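# Place pet feeder in taped outline, scoop outside

## Task

Get the pet feeder inside the taped outline on the table so its handle tab lines up with the red notch of the outline and both steel bowls rest flat in the feeder's wells; the scoop must finish lying fully on the table and fully outside the outline. Everything must stay that way once the robot lets go, so nothing may depend on the grippers holding it.

## Robot and tools

Robot: two arms, left_arm and right_arm, each with six joints and a parallel gripper. The names are labels only; they do not tell you which side of an image an arm appears on.

Frame: one shared scene frame in metres. The origin sits on the table surface midway between the arms, +x points out across the table, +z points up, and left_arm is on the +y side. A gripper's fingers extend along its own +z axis and close along its own y axis.

Tool execute_actions takes {"actions": [...]} holding at most one item, plus an optional "pictures" boolean (pictures come by default). There are three forms.
- Empty list []: commands nothing and just reports the current state.
- Motion: {"rows": [[...]], "steps": n} with n from 1 to 15 (default 15). Each control step is 1/30 s and uses one row; if there are fewer rows than steps, the final row repeats. Every row is one flat list of 14 numbers covering both arms, even if only one arm should move: left_arm waist, shoulder, elbow, wrist pitch, wrist yaw, wrist roll, opening, then the same seven for right_arm. The six joint values are absolute target angles in radians, in the same units that Joint positions reports; they are not offsets. Stated ranges per arm: waist -2.618 to 3.054, shoulder 0.000 to 3.142, elbow 0.000 to 3.142, wrist pitch -1.571 to 1.571, wrist yaw -1.571 to 1.571, wrist roll -2.094 to 2.094. A target more than 0.036 rad outside a range, and farther out than the joint's last reported angle, causes the call to be refused and nothing is sent. True ends may differ from the stated ones by up to 0.036 rad; targets past the real end are clipped, and the result may say "joint sent to its limit" (possibly about an earlier action still running). Opening is an absolute value from -1 (closed) to +1 (fully open, 0.087 m pad gap).
- Wait: {"steps": n} with no rows, n up to 300; it returns after n control steps since the previous result, and your own reply time counts toward those steps.

Motion limits: each joint's target is kept within a lead of its measured angle (waist 0.202, shoulder 0.258, elbow 0.238, wrist pitch 0.573, wrist yaw and roll 0.522 rad), and if the targets would move a gripper more than 70 mm from where it is, all of that arm's targets get scaled back. So large moves need several calls. Friction can leave a joint about 0.031 rad short, and changes smaller than that may not move it at all. The simulation keeps running while you think and write: arms keep heading to the last row sent until everything has almost stopped or a step is HELD.

Result lines: left_arm: … | right_arm: … give each gripper's end_effector_position (metres, scene frame, the point between the finger pads, just behind the tips) and end_effector_quat_wxyz. These are approximate, and worse at long reach. Joint positions and Joint velocities list each arm's six joints (rad, rad/s) then the pad gap (m, m/s). grip_measured is the measured finger opening on the same -1..1 scale you command; each gripper's reading may be biased by about 1 mm. To hold something, command an opening below grip_measured: roughly 0.02 below gives a firm hold, less gives a lighter one. Pads push up to about 20 N; closing fast can squeeze harder and even spring the fingers open. "joint command not followed" means a clearance check altered or blocked some joint targets while the rest of the row still ran. HELD marks steps on which your row was not sent, fully or partly. MOTOR HOT appears from 75 °C; at 90 °C the arm halts for 10 s, and at 100 °C it goes limp and drops; these appear as OVER-TEMPERATURE FAULT. Carrying loads, even while you deliberate, heats motors, so don't hold things longer than needed.

Tool zoom_image: {"camera": one of cam_high, cam_low, cam_left_wrist, cam_right_wrist, "region": [x0, y0, x1, y1]} in pixels of that camera's latest 504x504 image, origin at top-left, region no larger than 504 by 504. It returns a closer, finer view.

Tool finished_scene: {"scene": number} ends the current scene permanently and reports whether the goal was met; the next scene's task comes back in its result. Replying with no tool call ends everything.

Cameras: cam_high (high, looking down over the table), cam_low (low side view), and one camera on each wrist. Calibration is given in OpenCV form (K, distortion, T_world_to_cam); actual poses may be off by a couple of degrees and millimetres, and wrist-camera poses follow the reported joints.

Cautions: nothing may leave the table, which is an immediate failure. Avoid dropping, slamming, hard pushes, and contact between the two arms. Brief tugs on a held part or nudges to loose objects can occur, so check the state after moves. Release everything and confirm the feeder, bowls and scoop are settled before ending the scene.

Each tool is called after "Call:" as a command line: name --argument value for each argument, lists and objects as JSON in quotes; but a table of rows of numbers goes row by row, as --pt "numbers of a row", without its own name.

## Session

Call:
execute_actions --actions '[]'

Scene clock: 0.00 s of 5400.00 s.
left_arm: end_effector_position=(+0.1600, -0.0176, +0.1526) grip_measured=+1.000 end_effector_quat_wxyz=(+0.638, +0.661, +0.216, -0.331) | right_arm: end_effector_position=(+0.0837, -0.5476, +0.1931) grip_measured=+1.000 end_effector_quat_wxyz=(+0.066, +0.274, +0.956, -0.085)
Joint positions: left_arm=[-0.746  1.278  0.151  1.207  1.161  0.704  0.087] | right_arm=[-1.223  1.281  1.353 -1.43  -0.019 -0.718  0.087]
Joint velocities: left_arm=[-0.007  0.012  0.012 -0.022 -0.022  0.007  0.   ] | right_arm=[-0.012 -0.007  0.002  0.022 -0.051  0.037  0.   ]
camera_calibration (this result's frames):
cam_left_wrist: T_world_to_cam=[[-0.709288, 0.0826755, -0.700053, 0.220414], [0.565203, 0.66017, -0.494693, 0.01919], [0.421255, -0.746552, -0.514979, 0.140659], [0, 0, 0, 1]] pos_world=[0.086238, 0.0741175, 0.236231]
cam_right_wrist: T_world_to_cam=[[-0.542111, -0.829944, 0.131561, -0.438802], [-0.595273, 0.4898, 0.636982, 0.220691], [-0.593098, 0.267, -0.75957, 0.476867], [0, 0, 0, 1]] pos_world=[0.176321, -0.599599, 0.279367]

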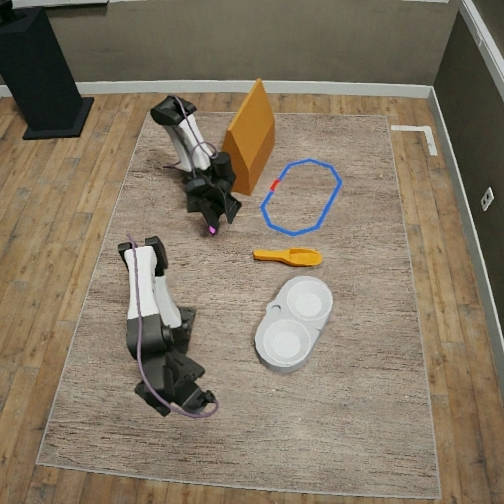

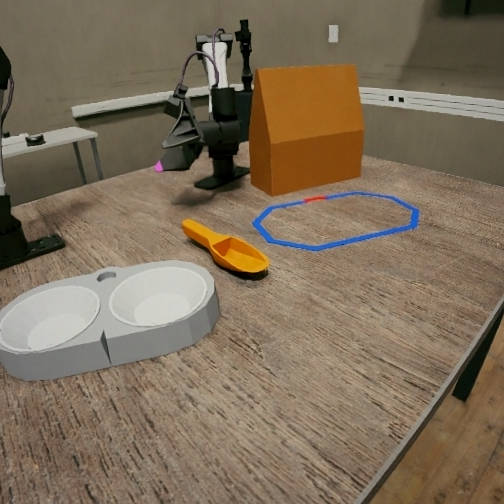

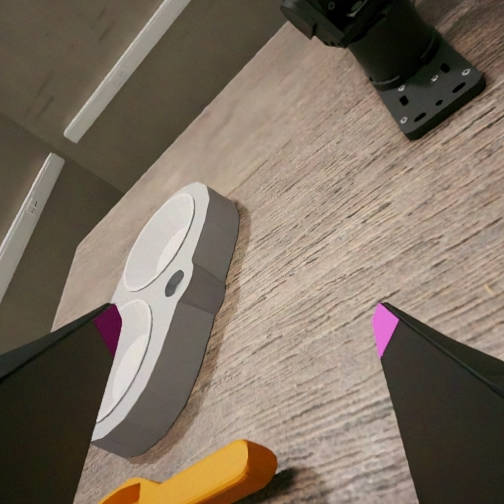

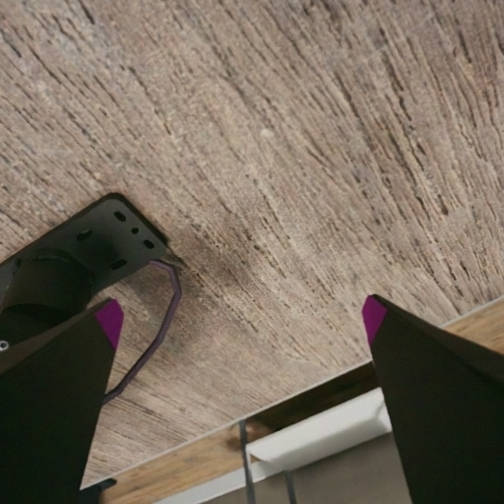

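Call:
zoom_image --camera "cam_high" --region '[200, 70, 400, 270]'

Call:
zoom_image --camera "cam_high" --region '[200, 220, 400, 420]'

Region (200, 70, 400, 270) of cam_high's 504x504 image, scaled by 2.520, with more detail than that image has.

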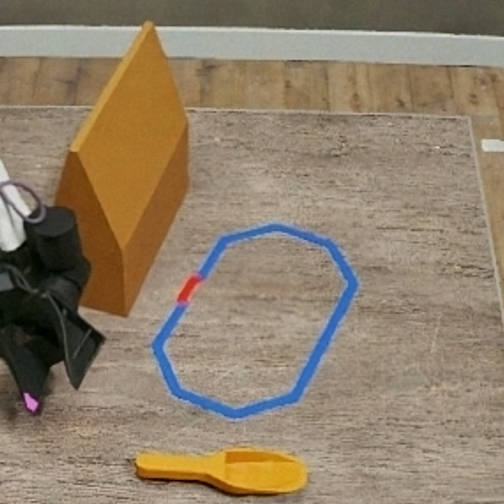

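Region (200, 220, 400, 420) of cam_high's 504x504 image, scaled by 2.520, with more detail than that image has.

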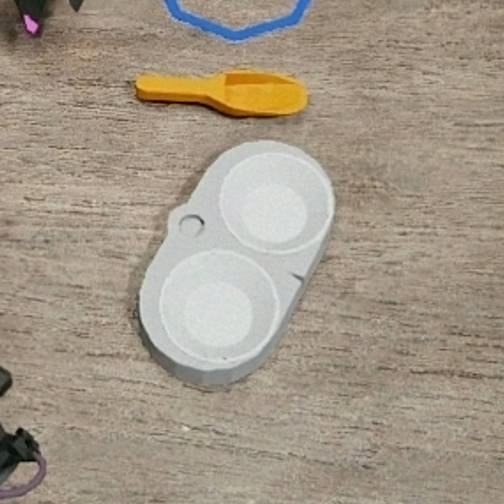

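Call:
execute_actions --actions '[{"rows": [[-0.8, 1.28, 1.3, 1.0, 0.6, 0.0, 1.0, 0.477, 1.5, 1.33, -1.25, 0, -0.70, -0.12]], "steps": 15}]' --pictures false

Call:
execute_actions --actions '[{"rows": [[-0.85, 1.5, 1.6, -0.6, 0.0, -0.5, 1.0, 0.477, 1.6, 1.33, -1.22, 0, -0.70, -0.12]], "steps": 15}]' --pictures false

Call:
execute_actions --actions '[{"rows": [[-0.8903, 2.2981, 2.1324, -1.4051, 0.0, -0.7173, 1.0, 0.477, 1.71, 1.3287, -1.1896, 0, -0.7016, -0.12]], "steps": 15}]' --pictures false

Call:
execute_actions --actions '[{"steps": 30}]'

Scene clock: 56.00 s of 5400.00 s.
left_arm: end_effector_position=(+0.2555, -0.0425, +0.5122) grip_measured=+1.000 end_effector_quat_wxyz=(+0.820, +0.396, +0.222, -0.349) | right_arm: end_effector_position=(+0.2957, -0.4382, +0.1432) grip_measured=-0.120 end_effector_quat_wxyz=(+0.068, -0.217, +0.973, -0.037)
Joint positions: left_arm=[-0.786  1.283  1.099  1.02   0.653  0.066  0.087] | right_arm=[-0.209  1.518  1.347 -1.245  0.002 -0.704  0.039]
Joint velocities: left_arm=[ 0.017  0.002  1.78  -0.051 -0.242 -0.286  0.   ] | right_arm=[ 2.107 -0.002 -0.012  0.037 -0.081  0.007 -0.001]
Steps of this call (steps 1 to 90: nothing new was sent; then 52.50 s passed at rest; steps 91 to 105: all 15 steps of this action). Readings (joint positions):
91: left_arm=[-0.758 1.278 0.180 1.171 1.102 0.628] | right_arm=[-1.198 1.298 1.354 -1.423 -0.008 -0.715]
92: left_arm=[-0.773 1.282 0.243 1.125 1.018 0.538] | right_arm=[-1.146 1.331 1.354 -1.399 -0.004 -0.713]
94: left_arm=[-0.785 1.283 0.384 1.079 0.890 0.378] | right_arm=[-1.021 1.426 1.354 -1.346 0.001 -0.710]
98: left_arm=[-0.786 1.283 0.655 1.043 0.748 0.193] | right_arm=[-0.734 1.520 1.348 -1.270 0.004 -0.706]
105: the state above

Scene clock: 56.50 s of 5400.00 s.
left_arm: end_effector_position=(+0.3710, -0.0652, +0.4459) grip_measured=+1.000 end_effector_quat_wxyz=(+0.616, +0.109, +0.664, -0.409) | right_arm: end_effector_position=(+0.3072, -0.2508, +0.1217) grip_measured=-0.120 end_effector_quat_wxyz=(+0.051, -0.537, +0.842, -0.003)
Joint positions: left_arm=[-0.837  1.474  1.574 -0.006  0.086 -0.432  0.087] | right_arm=[ 0.488  1.603  1.347 -1.213 -0.008 -0.703  0.039]
Joint velocities: left_arm=[-0.007  0.002  0.007 -2.088 -0.242 -0.256  0.   ] | right_arm=[-0.007  0.007  0.007  0.095  0.037  0.066  0.   ]
Steps of this call (steps 1 to 15: all 15 steps of this action). Readings (joint positions):
1: left_arm=[-0.793 1.292 1.160 0.990 0.606 0.016] | right_arm=[-0.134 1.526 1.347 -1.242 0.002 -0.704]
2: left_arm=[-0.805 1.306 1.224 0.945 0.546 -0.044] | right_arm=[-0.059 1.540 1.347 -1.235 0.001 -0.704]
4: left_arm=[-0.823 1.358 1.348 0.827 0.422 -0.154] | right_arm=[0.088 1.577 1.347 -1.225 0.001 -0.704]
8: left_arm=[-0.837 1.457 1.549 0.499 0.214 -0.325] | right_arm=[0.380 1.603 1.347 -1.213 0.001 -0.703]
15: the state above

Scene clock: 57.00 s of 5400.00 s.
left_arm: end_effector_position=(+0.4169, -0.1298, +0.2689) grip_measured=+1.000 end_effector_quat_wxyz=(+0.348, +0.019, +0.883, -0.315) | right_arm: end_effector_position=(+0.2955, -0.2639, +0.0824) grip_measured=-0.120 end_effector_quat_wxyz=(-0.041, -0.527, +0.849, +0.008)
Joint positions: left_arm=[-0.873  2.017  2.113 -0.69   0.048 -0.683  0.087] | right_arm=[ 0.464  1.737  1.315 -1.233 -0.003 -0.704  0.039]
Joint velocities: left_arm=[-0.007  0.247  0.31  -0.388 -0.022 -0.271  0.   ] | right_arm=[-0.012  0.071 -0.066 -0.125 -0.081 -0.007 -0.   ]
Steps of this call (steps 1 to 15: all 15 steps of this action). Readings (joint positions):
1: left_arm=[-0.840 1.495 1.604 -0.089 0.076 -0.462] | right_arm=[0.487 1.613 1.347 -1.213 -0.008 -0.703]
2: left_arm=[-0.845 1.538 1.662 -0.153 0.068 -0.493] | right_arm=[0.487 1.630 1.347 -1.208 -0.008 -0.703]
4: left_arm=[-0.859 1.637 1.780 -0.274 0.056 -0.544] | right_arm=[0.487 1.676 1.347 -1.204 -0.007 -0.703]
8: left_arm=[-0.875 1.845 1.994 -0.511 0.043 -0.610] | right_arm=[0.487 1.709 1.347 -1.201 -0.006 -0.703]
15: the state above

Scene clock: 58.00 s of 5400.00 s.
left_arm: end_effector_position=(+0.4108, -0.1290, +0.2652) grip_measured=+1.000 end_effector_quat_wxyz=(+0.307, -0.032, +0.898, -0.313) | right_arm: end_effector_position=(+0.2929, -0.2652, +0.0823) grip_measured=-0.120 end_effector_quat_wxyz=(-0.048, -0.527, +0.849, +0.009)
Joint positions: left_arm=[-0.873  2.056  2.199 -0.806  0.047 -0.793  0.087] | right_arm=[ 0.464  1.738  1.314 -1.244 -0.003 -0.704  0.039]
Joint velocities: left_arm=[-0.017  0.007  0.002 -0.066  0.022  0.037  0.   ] | right_arm=[ 0.002 -0.012 -0.032  0.007  0.022 -0.007 -0.   ]
Steps of this call (steps 1 to 30: the robot went on to your last target). Readings (joint positions):
1: left_arm=[-0.873 2.024 2.123 -0.704 0.048 -0.690] | right_arm=[0.464 1.738 1.314 -1.237 -0.003 -0.704]
2: left_arm=[-0.873 2.028 2.133 -0.716 0.048 -0.697] | right_arm=[0.464 1.738 1.314 -1.239 -0.003 -0.704]
4: left_arm=[-0.873 2.034 2.150 -0.736 0.048 -0.709] | right_arm=[0.464 1.738 1.314 -1.240 -0.003 -0.704]
8: left_arm=[-0.873 2.044 2.171 -0.762 0.048 -0.730] | right_arm=[0.464 1.738 1.314 -1.241 -0.003 -0.704]
30: the state above
camera_calibration (this result's frames):
cam_left_wrist: T_world_to_cam=[[-0.128417, -0.808127, 0.574839, -0.205327], [-0.962094, 0.242139, 0.125477, 0.4157], [-0.240592, -0.536936, -0.808588, 0.386697], [0, 0, 0, 1]] pos_world=[0.466611, -0.0589562, 0.378548]
cam_right_wrist: T_world_to_cam=[[0.890682, -0.45103, -0.0570779, -0.380108], [-0.223208, -0.543213, 0.809381, -0.119655], [-0.39606, -0.708161, -0.584503, 0.110647], [0, 0, 0, 1]] pos_world=[0.355671, -0.158082, 0.139824]

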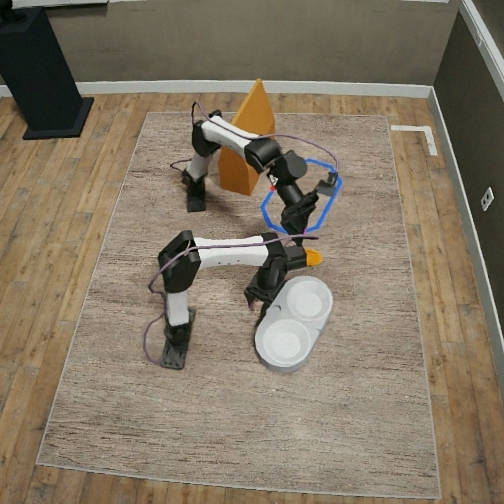

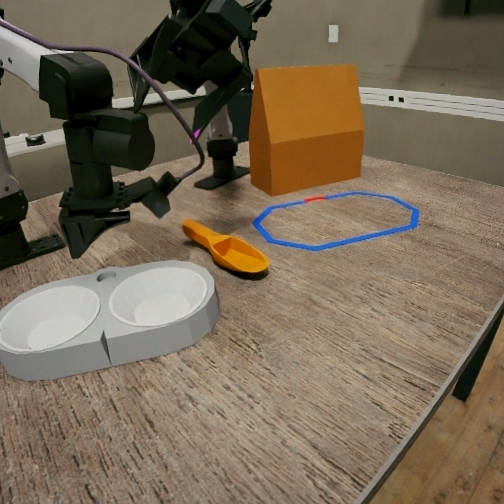

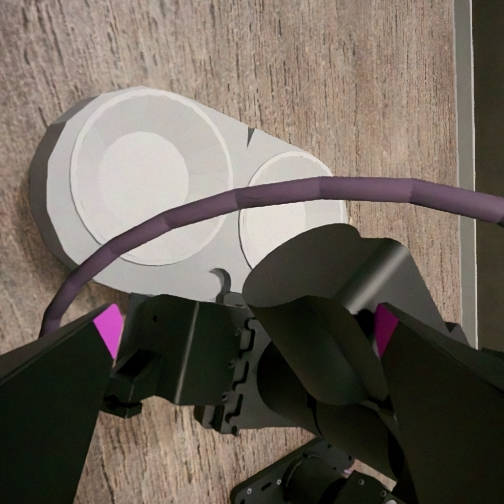

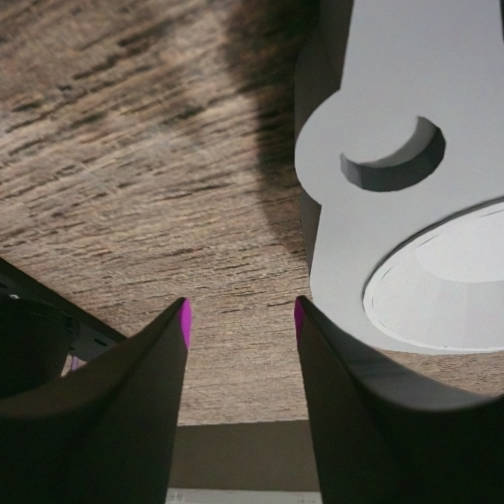

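Call:
execute_actions --actions '[{"rows": [[-0.873, 1.6, 1.9, -0.8, 0.0, -0.72, 1.0, 0.0, 1.5, 1.33, -1.25, 0, -0.70, -0.12]], "steps": 15}]' --pictures false

Call:
execute_actions --actions '[{"rows": [[-0.89, 1.7, 1.8, -1.5, 0.0, -0.72, 1.0, -0.1, 1.5, 1.33, -1.25, 0, -0.70, -0.12]], "steps": 15}]' --pictures false

Call:
execute_actions --actions '[{"rows": [[-0.8903, 2.2981, 2.1324, -1.4051, 0.0, -0.7173, 1.0, -0.1, 1.5, 1.33, -1.25, 0, -0.70, -0.12]], "steps": 15}]' --pictures false

Call:
execute_actions --actions '[{"steps": 20}]'

Scene clock: 61.37 s of 5400.00 s.
left_arm: end_effector_position=(+0.3294, -0.0518, +0.3916) grip_measured=+1.000 end_effector_quat_wxyz=(+0.410, -0.008, +0.837, -0.363) | right_arm: end_effector_position=(+0.3059, -0.3874, +0.1463) grip_measured=-0.120 end_effector_quat_wxyz=(+0.079, -0.311, +0.946, -0.035)
Joint positions: left_arm=[-0.876  1.565  1.924 -0.771  0.013 -0.729  0.087] | right_arm=[-0.009  1.488  1.331 -1.241  0.006 -0.701  0.039]
Joint velocities: left_arm=[-0.002  0.256 -0.002 -0.037  0.051  0.022  0.   ] | right_arm=[-0.017 -0.002 -0.012 -0.066 -0.022 -0.037  0.   ]
Steps of this call (steps 1 to 30: the robot went on to your last target; steps 31 to 86: nothing new was sent; steps 87 to 101: all 15 steps of this action). Readings (joint positions):
87: left_arm=[-0.873 2.016 2.142 -0.765 0.048 -0.809] | right_arm=[0.445 1.720 1.309 -1.244 -0.009 -0.704]
88: left_arm=[-0.876 1.951 2.055 -0.740 0.044 -0.795] | right_arm=[0.408 1.684 1.302 -1.250 -0.012 -0.704]
90: left_arm=[-0.876 1.825 1.955 -0.785 0.036 -0.775] | right_arm=[0.276 1.581 1.306 -1.245 -0.013 -0.704]
94: left_arm=[-0.876 1.623 1.924 -0.790 0.022 -0.747] | right_arm=[0.013 1.486 1.331 -1.240 0.002 -0.702]
101: the state above

Scene clock: 61.87 s of 5400.00 s.
left_arm: end_effector_position=(+0.2403, +0.0215, +0.2126) grip_measured=+1.000 end_effector_quat_wxyz=(+0.096, -0.008, +0.991, -0.092) | right_arm: end_effector_position=(+0.3012, -0.4088, +0.1462) grip_measured=-0.120 end_effector_quat_wxyz=(+0.078, -0.271, +0.959, -0.037)
Joint positions: left_arm=[-0.882  1.702  1.81  -1.412  0.012 -0.726  0.087] | right_arm=[-0.095  1.488  1.331 -1.241  0.002 -0.701  0.039]
Joint velocities: left_arm=[-0.007  0.007  0.007 -0.564 -0.022  0.022  0.   ] | right_arm=[ 0.002  0.002 -0.002 -0.066  0.037  0.022  0.001]
Steps of this call (steps 1 to 15: all 15 steps of this action). Readings (joint positions):
1: left_arm=[-0.876 1.574 1.922 -0.790 0.013 -0.729] | right_arm=[-0.020 1.488 1.331 -1.241 0.001 -0.701]
2: left_arm=[-0.876 1.581 1.915 -0.825 0.013 -0.729] | right_arm=[-0.042 1.488 1.331 -1.241 -0.000 -0.701]
4: left_arm=[-0.876 1.598 1.898 -0.909 0.013 -0.729] | right_arm=[-0.083 1.488 1.331 -1.241 0.001 -0.701]
8: left_arm=[-0.876 1.644 1.859 -1.111 0.013 -0.728] | right_arm=[-0.095 1.488 1.331 -1.241 0.002 -0.701]
15: the state above

Scene clock: 62.37 s of 5400.00 s.
left_arm: end_effector_position=(+0.3070, -0.0352, +0.0574) grip_measured=+1.000 end_effector_quat_wxyz=(-0.021, -0.008, +1.000, +0.011) | right_arm: end_effector_position=(+0.3012, -0.4088, +0.1462) grip_measured=-0.120 end_effector_quat_wxyz=(+0.078, -0.271, +0.959, -0.037)
Joint positions: left_arm=[-0.882  2.349  2.122 -1.39   0.011 -0.723  0.087] | right_arm=[-0.095  1.488  1.331 -1.241  0.002 -0.701  0.039]
Joint velocities: left_arm=[ 0.007 -0.203 -0.022  0.022  0.051 -0.051  0.   ] | right_arm=[-0.027 -0.002 -0.017 -0.037 -0.022  0.037 -0.   ]
Steps of this call (steps 1 to 15: all 15 steps of this action). Readings (joint positions):
1: left_arm=[-0.882 1.740 1.865 -1.458 0.012 -0.726] | right_arm=[-0.095 1.488 1.331 -1.241 0.002 -0.701]
2: left_arm=[-0.882 1.799 1.956 -1.467 0.012 -0.726] | right_arm=[-0.095 1.488 1.331 -1.241 0.002 -0.701]
4: left_arm=[-0.882 1.921 2.078 -1.423 0.011 -0.724] | right_arm=[-0.095 1.488 1.331 -1.241 0.002 -0.701]
8: left_arm=[-0.882 2.143 2.122 -1.391 0.011 -0.724] | right_arm=[-0.095 1.488 1.331 -1.241 0.002 -0.701]
15: the state above

Scene clock: 63.03 s of 5400.00 s.
left_arm: end_effector_position=(+0.3088, -0.0366, +0.0778) grip_measured=+1.000 end_effector_quat_wxyz=(-0.002, -0.008, +1.000, -0.006) | right_arm: end_effector_position=(+0.3012, -0.4088, +0.1462) grip_measured=-0.120 end_effector_quat_wxyz=(+0.078, -0.271, +0.959, -0.037)
Joint positions: left_arm=[-0.882  2.297  2.122 -1.391  0.011 -0.723  0.087] | right_arm=[-0.095  1.488  1.331 -1.241  0.002 -0.701  0.039]
Joint velocities: left_arm=[ 0.002 -0.012 -0.002  0.037 -0.007 -0.051  0.   ] | right_arm=[-0.017  0.002 -0.017 -0.007 -0.022 -0.007  0.   ]
Steps of this call (steps 1 to 20: the robot went on to your last target). Readings (joint positions):
1: left_arm=[-0.882 2.341 2.122 -1.391 0.011 -0.723] | right_arm=[-0.095 1.488 1.331 -1.241 0.002 -0.701]
2: left_arm=[-0.882 2.331 2.122 -1.391 0.011 -0.723] | right_arm=[-0.095 1.488 1.331 -1.241 0.002 -0.701]
4: left_arm=[-0.882 2.312 2.122 -1.391 0.011 -0.723] | right_arm=[-0.095 1.488 1.331 -1.241 0.002 -0.701]
8: left_arm=[-0.882 2.297 2.122 -1.391 0.011 -0.723] | right_arm=[-0.095 1.488 1.331 -1.241 0.002 -0.701]
20: the state above
camera_calibration (this result's frames):
cam_left_wrist: T_world_to_cam=[[0.0158801, -0.999874, 0.000425725, -0.0429387], [-0.649161, -0.00998623, 0.760585, 0.163394], [-0.760485, -0.0123546, -0.649238, 0.427539], [0, 0, 0, 1]] pos_world=[0.431888, -0.0360195, 0.153318]
cam_right_wrist: T_world_to_cam=[[0.505654, -0.854533, 0.118687, -0.523331], [-0.675687, -0.306719, 0.670351, 0.00577741], [-0.536434, -0.419161, -0.732491, 0.231666], [0, 0, 0, 1]] pos_world=[0.392802, -0.348327, 0.227933]

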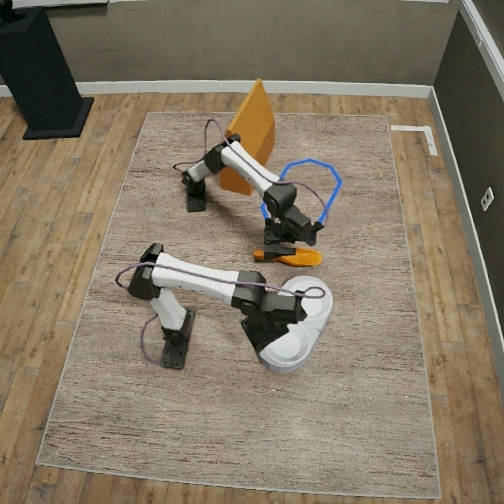

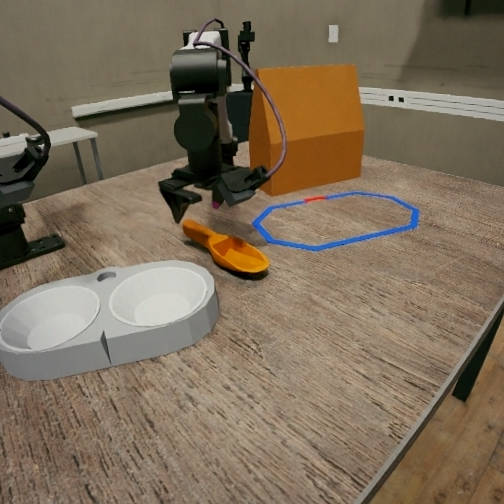

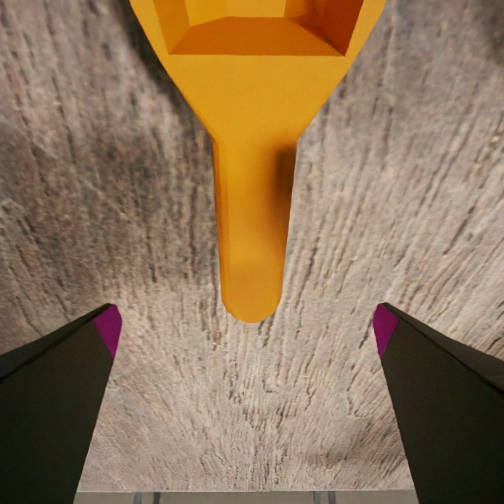

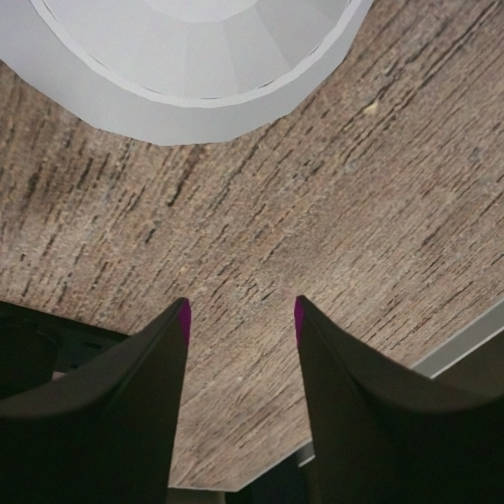

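Call:
execute_actions --actions '[{"rows": [[-0.8903, 2.3114, 1.9086, -1.168, 0.0, -0.7173, 0.3, -0.1, 1.5, 1.33, -1.25, 0, -0.70, -0.12]], "steps": 15}]' --pictures false

Call:
execute_actions --actions '[{"rows": [[-0.8903, 2.3114, 1.9086, -1.168, 0.0, -0.7173, -0.55, -0.1, 1.5, 1.33, -1.25, 0, -0.70, -0.12]], "steps": 15}]'

Scene clock: 67.20 s of 5400.00 s.
left_arm: end_effector_position=(+0.3057, -0.0338, +0.0189) grip_measured=+0.300 end_effector_quat_wxyz=(-0.010, -0.008, +1.000, +0.002) | right_arm: end_effector_position=(+0.3012, -0.4088, +0.1462) grip_measured=-0.120 end_effector_quat_wxyz=(+0.078, -0.271, +0.959, -0.037)
Joint positions: left_arm=[-0.882  2.317  1.919 -1.189  0.01  -0.723  0.057] | right_arm=[-0.095  1.488  1.331 -1.241  0.002 -0.701  0.039]
Joint velocities: left_arm=[-0.022 -0.012 -0.002  0.095  0.007  0.007 -0.   ] | right_arm=[-0.017 -0.002 -0.012  0.022  0.007 -0.007 -0.   ]
Steps of this call (steps 1 to 15: the robot went on to your last target; steps 16 to 90: nothing new was sent; then 0.67 s passed at rest; steps 91 to 105: all 15 steps of this action). Readings (joint positions):
91: left_arm=[-0.882 2.286 2.079 -1.347 0.010 -0.723] | right_arm=[-0.095 1.488 1.331 -1.241 0.002 -0.701]
92: left_arm=[-0.882 2.275 2.025 -1.305 0.010 -0.723] | right_arm=[-0.095 1.488 1.331 -1.241 0.002 -0.701]
94: left_arm=[-0.882 2.284 1.957 -1.265 0.010 -0.723] | right_arm=[-0.095 1.488 1.331 -1.241 0.002 -0.701]
98: left_arm=[-0.882 2.318 1.920 -1.223 0.010 -0.723] | right_arm=[-0.095 1.488 1.331 -1.241 0.002 -0.701]
105: the state above

Scene clock: 67.70 s of 5400.00 s.
left_arm: end_effector_position=(+0.3072, -0.0344, +0.0186) grip_measured=-0.419 end_effector_quat_wxyz=(-0.006, -0.007, +1.000, +0.001) | right_arm: end_effector_position=(+0.3012, -0.4088, +0.1462) grip_measured=-0.120 end_effector_quat_wxyz=(+0.078, -0.271, +0.959, -0.037)
Joint positions: left_arm=[-0.882  2.317  1.919 -1.183  0.007 -0.721  0.025] | right_arm=[-0.095  1.488  1.331 -1.241  0.002 -0.701  0.039]
Joint velocities: left_arm=[-0.017  0.002 -0.002 -0.051  0.066  0.022 -0.001] | right_arm=[-0.007 -0.007 -0.007 -0.007  0.022 -0.007  0.   ]
Steps of this call (steps 1 to 15: all 15 steps of this action). Readings (joint positions):
1: left_arm=[-0.882 2.317 1.919 -1.187 0.010 -0.723] | right_arm=[-0.095 1.488 1.331 -1.241 0.002 -0.701]
2: left_arm=[-0.882 2.317 1.919 -1.185 0.009 -0.722] | right_arm=[-0.095 1.488 1.331 -1.241 0.002 -0.701]
4: left_arm=[-0.882 2.317 1.919 -1.183 0.007 -0.721] | right_arm=[-0.095 1.488 1.331 -1.241 0.002 -0.701]
8: left_arm=[-0.882 2.317 1.919 -1.183 0.007 -0.721] | right_arm=[-0.095 1.488 1.331 -1.241 0.002 -0.701]
15: the state above
camera_calibration (this result's frames):
cam_left_wrist: T_world_to_cam=[[0.0135225, -0.999823, -0.0130498, -0.039673], [-0.642212, -0.0186876, 0.766299, 0.204881], [-0.766408, -0.00198153, -0.642351, 0.3899], [0, 0, 0, 1]] pos_world=[0.430936, -0.0350646, 0.0929349]
cam_right_wrist: T_world_to_cam=[[0.505654, -0.854533, 0.118687, -0.523331], [-0.675687, -0.306719, 0.670351, 0.00577741], [-0.536434, -0.419161, -0.732491, 0.231666], [0, 0, 0, 1]] pos_world=[0.392802, -0.348327, 0.227933]

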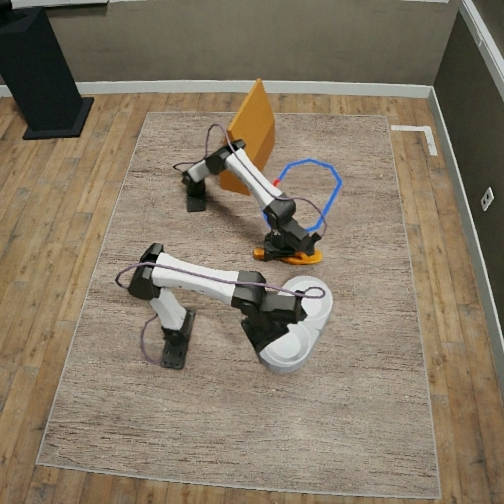

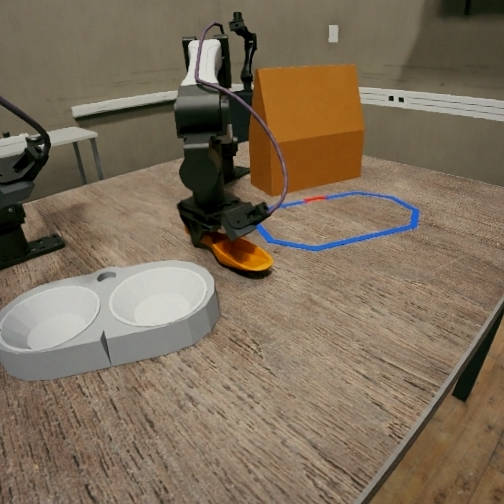

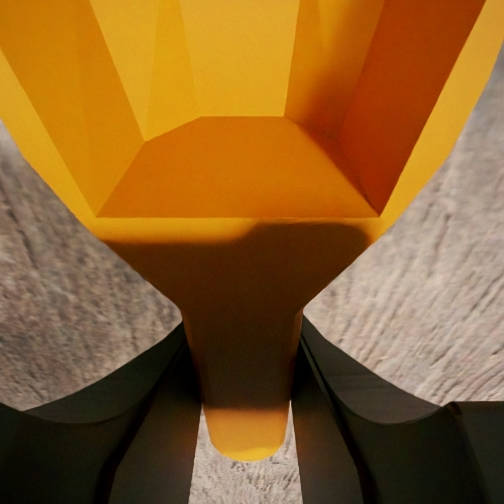

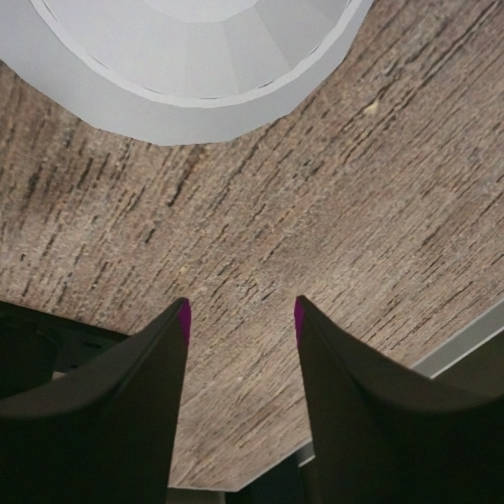

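Call:
execute_actions --actions '[{"rows": [[-0.8903, 2.2946, 2.0471, -1.3233, 0.0, -0.7173, -0.5, -0.1, 1.5, 1.33, -1.25, 0, -0.70, -0.12]], "steps": 8}]' --pictures false

Call:
execute_actions --actions '[{"rows": [[-1.6325, 1.4415, 0.9373, -1.0666, 0.0, -1.4595, -0.5, -0.1, 1.5, 1.33, -1.25, 0, -0.70, -0.12]], "steps": 15}]' --pictures false

Call:
execute_actions --actions '[{"rows": [[-1.6325, 1.4415, 0.9373, -1.0666, 0.0, -1.4595, -0.5, 0.477, 1.6, 1.33, -1.22, 0, -0.70, -0.12]], "steps": 15}]' --pictures false

Call:
execute_actions --actions '[{"rows": [[-1.6325, 1.4995, 0.8197, -0.891, 0.0, -1.4595, -0.5, 0.477, 1.71, 1.3287, -1.1896, 0, -0.7016, -0.12]], "steps": 15}]'

Scene clock: 75.90 s of 5400.00 s.
left_arm: end_effector_position=(+0.3144, -0.0405, +0.0576) grip_measured=-0.419 end_effector_quat_wxyz=(+0.011, -0.006, +1.000, -0.014) | right_arm: end_effector_position=(+0.3012, -0.4088, +0.1462) grip_measured=-0.120 end_effector_quat_wxyz=(+0.078, -0.271, +0.959, -0.037)
Joint positions: left_arm=[-0.882  2.291  2.035 -1.279  0.007 -0.721  0.025] | right_arm=[-0.095  1.488  1.331 -1.241  0.002 -0.701  0.039]
Joint velocities: left_arm=[-0.012 -0.066  0.027 -0.11  -0.022 -0.037 -0.   ] | right_arm=[ 0.017  0.002 -0.002 -0.051 -0.081 -0.037 -0.   ]
Steps of this call (steps 1 to 15: the robot went on to your last target; steps 16 to 90: nothing new was sent; then 4.93 s passed at rest; steps 91 to 98: all 8 steps of this action). Readings (joint positions):
91: left_arm=[-0.882 2.321 1.942 -1.209 0.007 -0.721] | right_arm=[-0.095 1.488 1.331 -1.241 0.002 -0.701]
92: left_arm=[-0.882 2.324 1.970 -1.234 0.007 -0.721] | right_arm=[-0.095 1.488 1.331 -1.241 0.002 -0.701]
94: left_arm=[-0.882 2.316 2.011 -1.258 0.007 -0.721] | right_arm=[-0.095 1.488 1.331 -1.241 0.002 -0.701]
98: the state above

Scene clock: 76.40 s of 5400.00 s.
left_arm: end_effector_position=(+0.0064, -0.0321, +0.1195) grip_measured=-0.419 end_effector_quat_wxyz=(+0.014, +0.032, +0.993, -0.111) | right_arm: end_effector_position=(+0.3012, -0.4088, +0.1462) grip_measured=-0.120 end_effector_quat_wxyz=(+0.078, -0.271, +0.959, -0.037)
Joint positions: left_arm=[-1.614  1.443  1.159 -1.062  0.008 -1.375  0.025] | right_arm=[-0.095  1.488  1.331 -1.241  0.002 -0.701  0.039]
Joint velocities: left_arm=[-1.028 -0.911 -1.868 -0.022  0.051 -0.418 -0.   ] | right_arm=[-0.022  0.002  0.002 -0.051  0.007  0.007  0.   ]
Steps of this call (steps 1 to 15: all 15 steps of this action). Readings (joint positions):
1: left_arm=[-0.892 2.265 1.998 -1.246 0.002 -0.775] | right_arm=[-0.095 1.488 1.331 -1.241 0.002 -0.701]
2: left_arm=[-0.910 2.225 1.939 -1.215 -0.003 -0.840] | right_arm=[-0.095 1.488 1.331 -1.241 0.002 -0.701]
4: left_arm=[-0.978 2.127 1.824 -1.180 -0.005 -0.972] | right_arm=[-0.095 1.488 1.331 -1.241 0.002 -0.701]
8: left_arm=[-1.186 1.881 1.591 -1.118 -0.005 -1.191] | right_arm=[-0.095 1.488 1.331 -1.241 0.002 -0.701]
15: the state above

Scene clock: 76.90 s of 5400.00 s.
left_arm: end_effector_position=(-0.0092, +0.0326, +0.0601) grip_measured=-0.419 end_effector_quat_wxyz=(-0.007, +0.008, +1.000, +0.008) | right_arm: end_effector_position=(+0.3039, -0.2527, +0.1170) grip_measured=-0.120 end_effector_quat_wxyz=(+0.041, -0.536, +0.843, -0.002)
Joint positions: left_arm=[-1.64   1.445  0.939 -1.082  0.012 -1.451  0.025] | right_arm=[ 0.487  1.608  1.332 -1.213 -0.006 -0.7    0.039]
Joint velocities: left_arm=[-0.002 -0.002  0.007 -0.022  0.037 -0.051 -0.001] | right_arm=[-0.017  0.002  0.002  0.022 -0.066 -0.022 -0.001]
Steps of this call (steps 1 to 15: all 15 steps of this action). Readings (joint positions):
1: left_arm=[-1.638 1.422 1.094 -1.062 0.012 -1.389] | right_arm=[-0.070 1.499 1.332 -1.241 0.013 -0.700]
2: left_arm=[-1.645 1.419 1.036 -1.065 0.013 -1.402] | right_arm=[-0.014 1.518 1.332 -1.236 0.016 -0.700]
4: left_arm=[-1.642 1.435 0.961 -1.079 0.012 -1.421] | right_arm=[0.128 1.570 1.332 -1.225 0.014 -0.700]
8: left_arm=[-1.640 1.445 0.939 -1.084 0.012 -1.441] | right_arm=[0.414 1.608 1.332 -1.213 0.005 -0.700]
15: the state above

Scene clock: 77.40 s of 5400.00 s.
left_arm: end_effector_position=(+0.0020, +0.0300, +0.0237) grip_measured=-0.419 end_effector_quat_wxyz=(+0.016, -0.002, +1.000, +0.004) | right_arm: end_effector_position=(+0.3060, -0.2519, +0.0915) grip_measured=-0.120 end_effector_quat_wxyz=(-0.002, -0.536, +0.844, +0.003)
Joint positions: left_arm=[-1.627  1.493  0.835 -0.917 -0.033 -1.456  0.025] | right_arm=[ 0.487  1.708  1.332 -1.2   -0.006 -0.7    0.039]
Joint velocities: left_arm=[-0.017  0.007  0.012  0.037 -0.037 -0.066 -0.   ] | right_arm=[ 0.002  0.002 -0.002  0.022 -0.007 -0.037 -0.   ]
Steps of this call (steps 1 to 15: all 15 steps of this action). Readings (joint positions):
1: left_arm=[-1.640 1.446 0.921 -1.053 0.011 -1.452] | right_arm=[0.487 1.617 1.332 -1.212 -0.006 -0.700]
2: left_arm=[-1.640 1.451 0.895 -1.013 0.011 -1.452] | right_arm=[0.487 1.633 1.332 -1.208 -0.006 -0.700]
4: left_arm=[-1.639 1.478 0.851 -0.972 0.000 -1.452] | right_arm=[0.487 1.677 1.332 -1.205 -0.006 -0.700]
8: left_arm=[-1.629 1.493 0.835 -0.937 -0.040 -1.454] | right_arm=[0.487 1.708 1.332 -1.201 -0.006 -0.700]
15: the state above
camera_calibration (this result's frames):
cam_left_wrist: T_world_to_cam=[[0.00412906, -0.999822, -0.0183828, 0.0289872], [-0.6757, -0.016341, 0.736996, 0.0069285], [-0.737165, 0.00937816, -0.675648, 0.15982], [0, 0, 0, 1]] pos_world=[0.122376, 0.0275965, 0.103409]
cam_right_wrist: T_world_to_cam=[[0.901762, -0.432232, 0.00029718, -0.389224], [-0.277926, -0.579308, 0.766264, -0.10527], [-0.331031, -0.691071, -0.642526, 0.12032], [0, 0, 0, 1]] pos_world=[0.36156, -0.146069, 0.158089]

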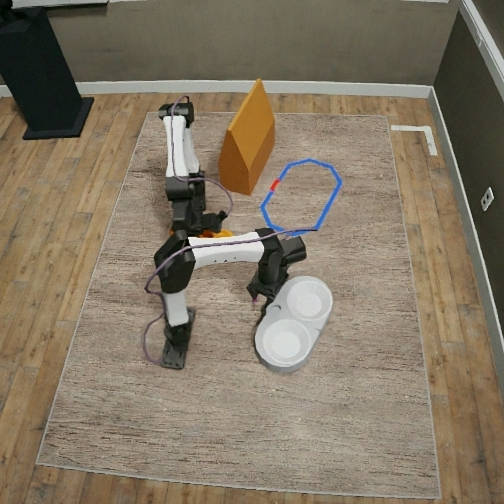

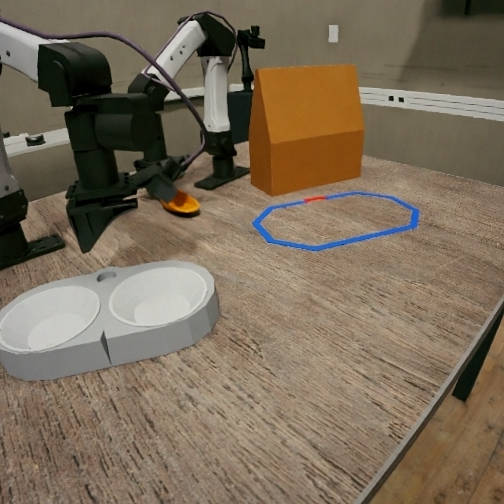

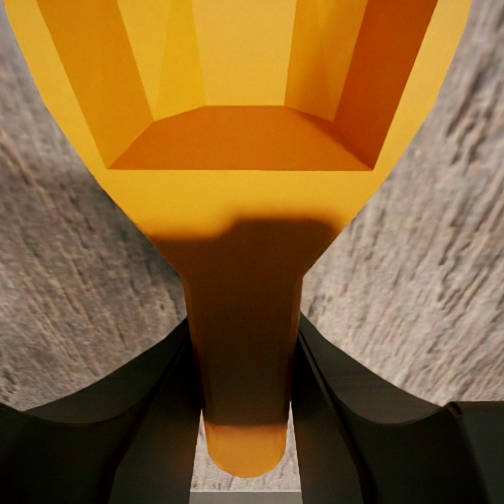

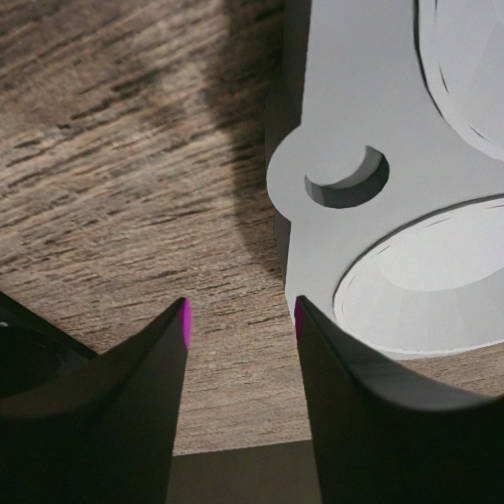

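Call:
execute_actions --actions '[{"rows": [[-1.627, 1.493, 0.835, -0.917, -0.03, -1.456, 0.5, 0.4893, 1.8291, 1.4527, -1.1944, 0, -0.6772, -0.12]], "steps": 10}]' --pictures false

Call:
execute_actions --actions '[{"rows": [[-1.63, 1.38, 0.98, -1.15, 0.0, -1.456, 0.5, 0.4893, 1.8291, 1.4527, -1.1944, 0, -0.6772, -0.12]], "steps": 12}]'

Scene clock: 88.30 s of 5400.00 s.
left_arm: end_effector_position=(+0.0017, +0.0295, +0.0237) grip_measured=+0.500 end_effector_quat_wxyz=(+0.015, -0.002, +1.000, +0.003) | right_arm: end_effector_position=(+0.3294, -0.2406, +0.0821) grip_measured=-0.120 end_effector_quat_wxyz=(-0.006, -0.529, +0.848, +0.004)
Joint positions: left_arm=[-1.627  1.493  0.835 -0.915 -0.03  -1.456  0.066] | right_arm=[ 0.487  1.82   1.428 -1.192 -0.006 -0.685  0.039]
Joint velocities: left_arm=[-0.012  0.002 -0.002 -0.051 -0.125  0.022  0.   ] | right_arm=[ 0.032 -0.002  0.017  0.051  0.007  0.022 -0.   ]
Steps of this call (steps 1 to 15: the robot went on to your last target; steps 16 to 90: nothing new was sent; then 7.57 s passed at rest; steps 91 to 100: all 10 steps of this action). Readings (joint positions):
91: left_arm=[-1.627 1.493 0.835 -0.915 -0.030 -1.456] | right_arm=[0.487 1.724 1.352 -1.214 -0.006 -0.698]
92: left_arm=[-1.627 1.493 0.835 -0.915 -0.030 -1.456] | right_arm=[0.487 1.752 1.385 -1.218 -0.006 -0.695]
94: left_arm=[-1.627 1.493 0.835 -0.915 -0.030 -1.456] | right_arm=[0.487 1.798 1.424 -1.199 -0.006 -0.690]
98: left_arm=[-1.627 1.493 0.835 -0.915 -0.030 -1.456] | right_arm=[0.487 1.820 1.428 -1.192 -0.006 -0.685]
100: the state above

Scene clock: 88.70 s of 5400.00 s.
left_arm: end_effector_position=(-0.0004, +0.0264, +0.0834) grip_measured=+0.500 end_effector_quat_wxyz=(+0.012, -0.002, +1.000, -0.029) | right_arm: end_effector_position=(+0.3294, -0.2406, +0.0821) grip_measured=-0.120 end_effector_quat_wxyz=(-0.006, -0.529, +0.849, +0.004)
Joint positions: left_arm=[-1.627  1.373  0.978 -1.115 -0.017 -1.456  0.066] | right_arm=[ 0.487  1.82   1.428 -1.192 -0.006 -0.683  0.039]
Joint velocities: left_arm=[-0.017 -0.007 -0.007 -0.168  0.051  0.066 -0.001] | right_arm=[ 0.002 -0.002  0.012 -0.022  0.022  0.007  0.001]
Steps of this call (steps 1 to 12: all 12 steps of this action). Readings (joint positions):
1: left_arm=[-1.627 1.486 0.856 -0.953 -0.027 -1.456] | right_arm=[0.487 1.820 1.428 -1.192 -0.006 -0.684]
2: left_arm=[-1.627 1.468 0.889 -1.001 -0.024 -1.456] | right_arm=[0.487 1.820 1.428 -1.192 -0.006 -0.684]
4: left_arm=[-1.627 1.413 0.947 -1.045 -0.021 -1.456] | right_arm=[0.487 1.820 1.428 -1.192 -0.006 -0.683]
8: left_arm=[-1.627 1.373 0.978 -1.084 -0.019 -1.456] | right_arm=[0.487 1.820 1.428 -1.192 -0.006 -0.683]
12: the state above
camera_calibration (this result's frames):
cam_left_wrist: T_world_to_cam=[[0.00379686, -0.998901, 0.0467147, 0.0210523], [-0.669483, 0.0321618, 0.742131, -0.040485], [-0.742818, -0.0340925, -0.668625, 0.198978], [0, 0, 0, 1]] pos_world=[0.12062, 0.0291149, 0.162103]
cam_right_wrist: T_world_to_cam=[[0.894193, -0.447655, -0.00494692, -0.406129], [-0.281929, -0.571669, 0.770526, -0.0822234], [-0.347758, -0.687604, -0.63739, 0.135761], [0, 0, 0, 1]] pos_world=[0.387188, -0.13546, 0.147879]

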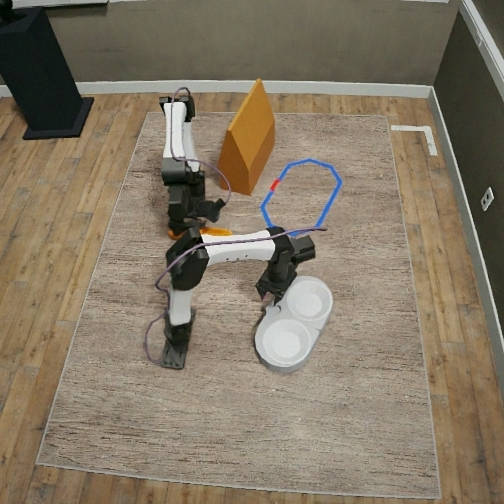

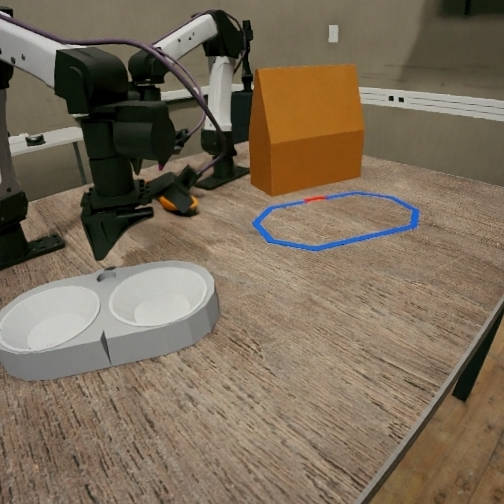

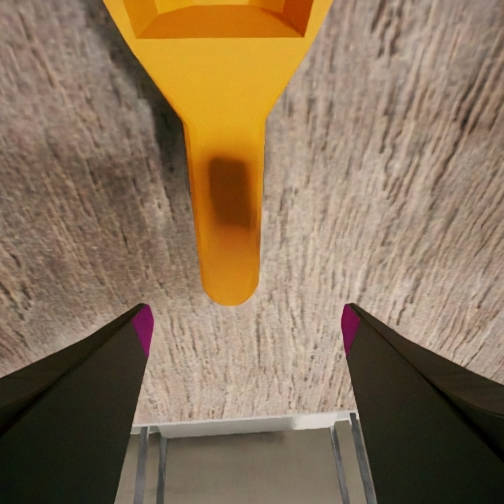

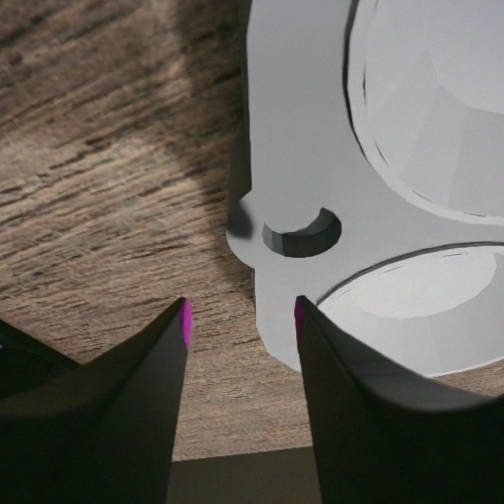

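Call:
execute_actions --actions '[{"rows": [[-2.0, 1.2, 1.0, -1.0, 0.0, -1.0, -1.0, 0.4986, 1.8806, 1.3365, -1.0268, 0, -0.6679, -0.12]], "steps": 15}]'

Scene clock: 93.47 s of 5400.00 s.
left_arm: end_effector_position=(-0.0844, +0.0307, +0.1288) grip_measured=-0.993 end_effector_quat_wxyz=(+0.028, +0.386, +0.905, -0.178) | right_arm: end_effector_position=(+0.3389, -0.2360, +0.0462) grip_measured=-0.120 end_effector_quat_wxyz=(+0.001, -0.524, +0.851, +0.002)
Joint positions: left_arm=[-2.001  1.195  0.998 -1.012 -0.004 -1.021  0.   ] | right_arm=[ 0.487  1.876  1.357 -1.051 -0.005 -0.673  0.039]
Joint velocities: left_arm=[ 0.002 -0.007  0.012  0.022 -0.022  0.066  0.001] | right_arm=[-0.007 -0.007  0.012  0.007  0.022  0.037  0.001]
Steps of this call (steps 1 to 30: the robot went on to your last target; steps 31 to 128: nothing new was sent; steps 129 to 143: all 15 steps of this action). Readings (joint positions):
129: left_arm=[-1.655 1.354 0.976 -1.119 -0.024 -1.383] | right_arm=[0.487 1.822 1.417 -1.170 -0.006 -0.682]
130: left_arm=[-1.720 1.318 0.976 -1.099 -0.024 -1.307] | right_arm=[0.487 1.827 1.403 -1.140 -0.006 -0.680]
132: left_arm=[-1.874 1.240 0.985 -1.058 -0.021 -1.198] | right_arm=[0.487 1.850 1.378 -1.101 -0.006 -0.677]
136: left_arm=[-2.001 1.195 0.998 -1.017 -0.004 -1.082] | right_arm=[0.487 1.876 1.357 -1.067 -0.006 -0.675]
143: the state above
camera_calibration (this result's frames):
cam_left_wrist: T_world_to_cam=[[-0.708467, -0.643668, 0.289424, -0.0787037], [-0.397759, 0.702932, 0.589639, -0.108576], [-0.582977, 0.302619, -0.754029, 0.181221], [0, 0, 0, 1]] pos_world=[0.00670159, -0.0291783, 0.223445]
cam_right_wrist: T_world_to_cam=[[0.889714, -0.456496, 0.00443374, -0.413753], [-0.297666, -0.572735, 0.763786, -0.0439072], [-0.346126, -0.680871, -0.645454, 0.120769], [0, 0, 0, 1]] pos_world=[0.396853, -0.131796, 0.113321]

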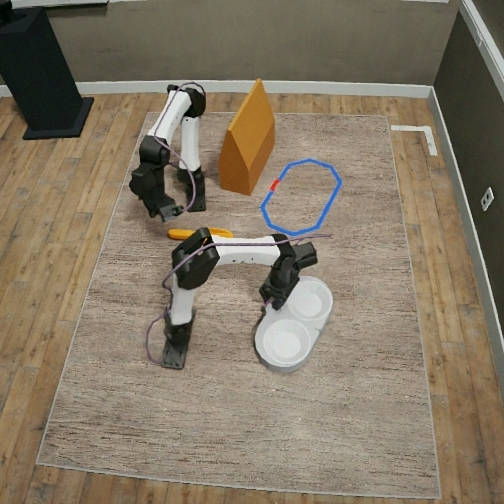

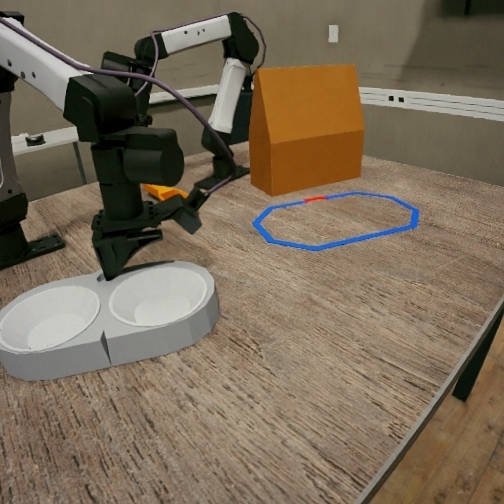

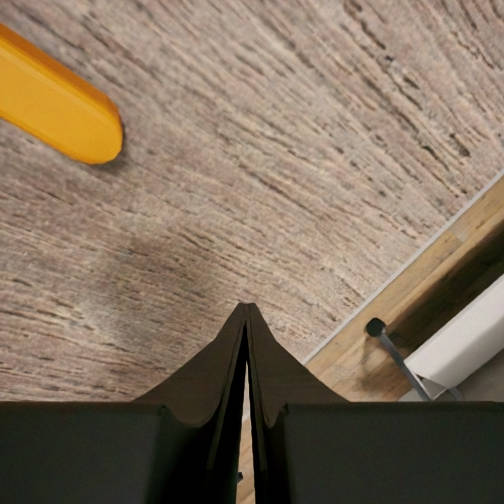

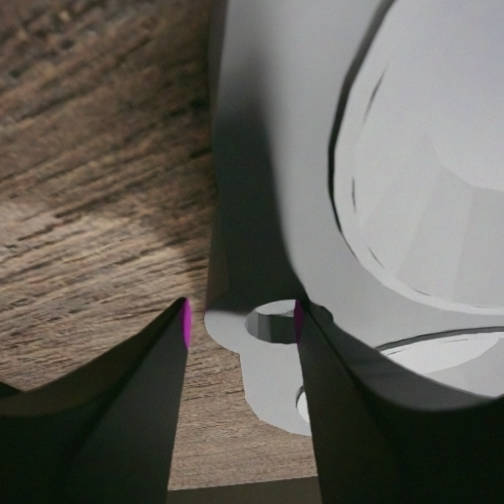

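Call:
execute_actions --actions '[{"rows": [[-2.0, 1.2, 1.0, -1.0, 0.0, -1.0, -1.0, 0.4986, 1.8806, 1.3365, -1.0268, 0, -0.6679, -0.75]], "steps": 12}]'

Scene clock: 94.93 s of 5400.00 s.
left_arm: end_effector_position=(-0.0840, +0.0308, +0.1286) grip_measured=-0.993 end_effector_quat_wxyz=(+0.030, +0.393, +0.902, -0.178) | right_arm: end_effector_position=(+0.3385, -0.2363, +0.0464) grip_measured=-0.639 end_effector_quat_wxyz=(+0.000, -0.519, +0.855, -0.000)
Joint positions: left_arm=[-2.001  1.195  0.998 -1.011 -0.004 -1.005  0.   ] | right_arm=[ 0.489  1.876  1.357 -1.051  0.001 -0.658  0.016]
Joint velocities: left_arm=[-0.007  0.002 -0.002  0.037 -0.051 -0.007 -0.001] | right_arm=[-0.007 -0.017 -0.012 -0.037 -0.022 -0.081  0.   ]
Steps of this call (steps 1 to 30: the robot went on to your last target; steps 31 to 32: nothing new was sent; steps 33 to 44: all 12 steps of this action). Readings (joint positions):
33: left_arm=[-2.001 1.195 0.998 -1.011 -0.004 -1.005] | right_arm=[0.487 1.876 1.357 -1.050 -0.005 -0.671]
34: left_arm=[-2.001 1.195 0.998 -1.011 -0.004 -1.005] | right_arm=[0.489 1.876 1.357 -1.054 -0.007 -0.664]
36: left_arm=[-2.001 1.195 0.998 -1.011 -0.004 -1.005] | right_arm=[0.489 1.876 1.357 -1.052 0.000 -0.659]
40: left_arm=[-2.001 1.195 0.998 -1.011 -0.004 -1.005] | right_arm=[0.489 1.876 1.357 -1.051 0.001 -0.658]
44: the state above
camera_calibration (this result's frames):
cam_left_wrist: T_world_to_cam=[[-0.719529, -0.632252, 0.287289, -0.0792871], [-0.390235, 0.710298, 0.585827, -0.107557], [-0.574451, 0.30941, -0.757807, 0.182311], [0, 0, 0, 1]] pos_world=[0.00570706, -0.0301407, 0.223945]
cam_right_wrist: T_world_to_cam=[[0.883347, -0.468644, 0.00839681, -0.414451], [-0.306899, -0.564749, 0.766075, -0.0393818], [-0.354274, -0.679287, -0.642696, 0.123554], [0, 0, 0, 1]] pos_world=[0.39779, -0.132542, 0.113057]

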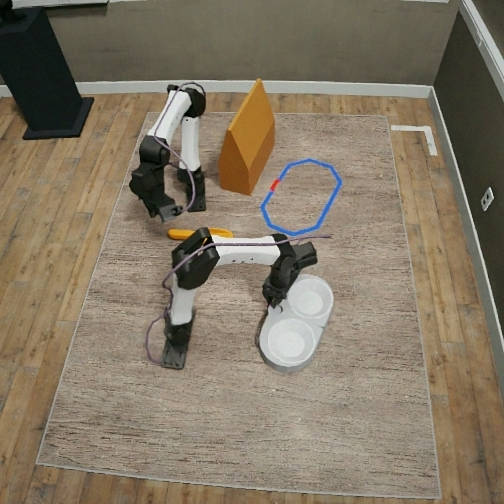

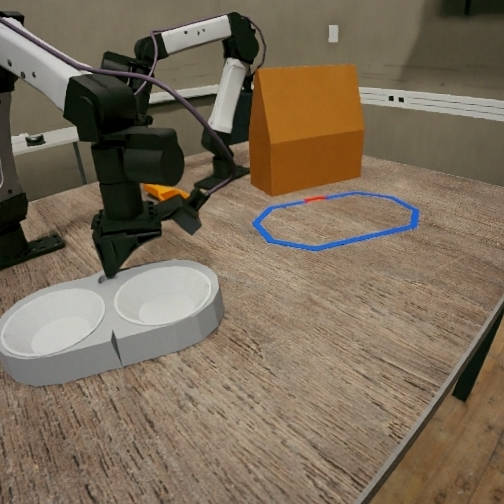

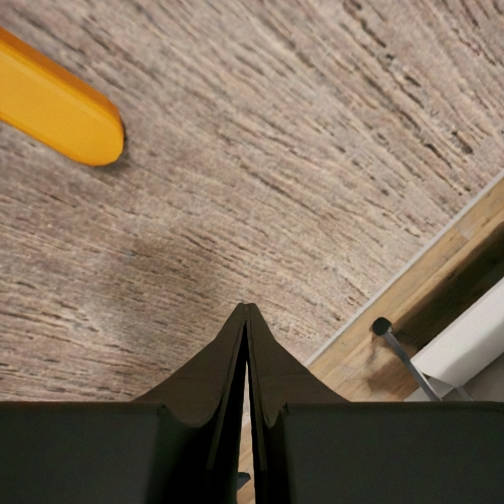

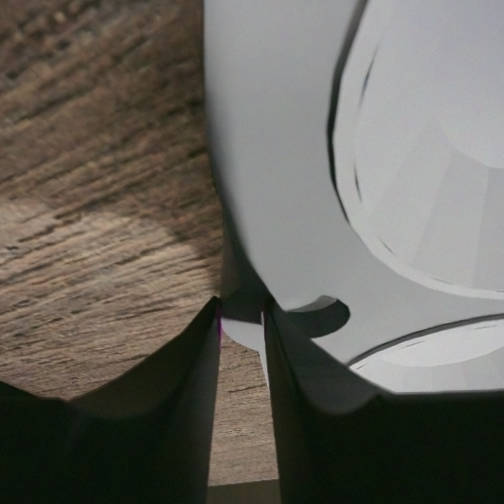

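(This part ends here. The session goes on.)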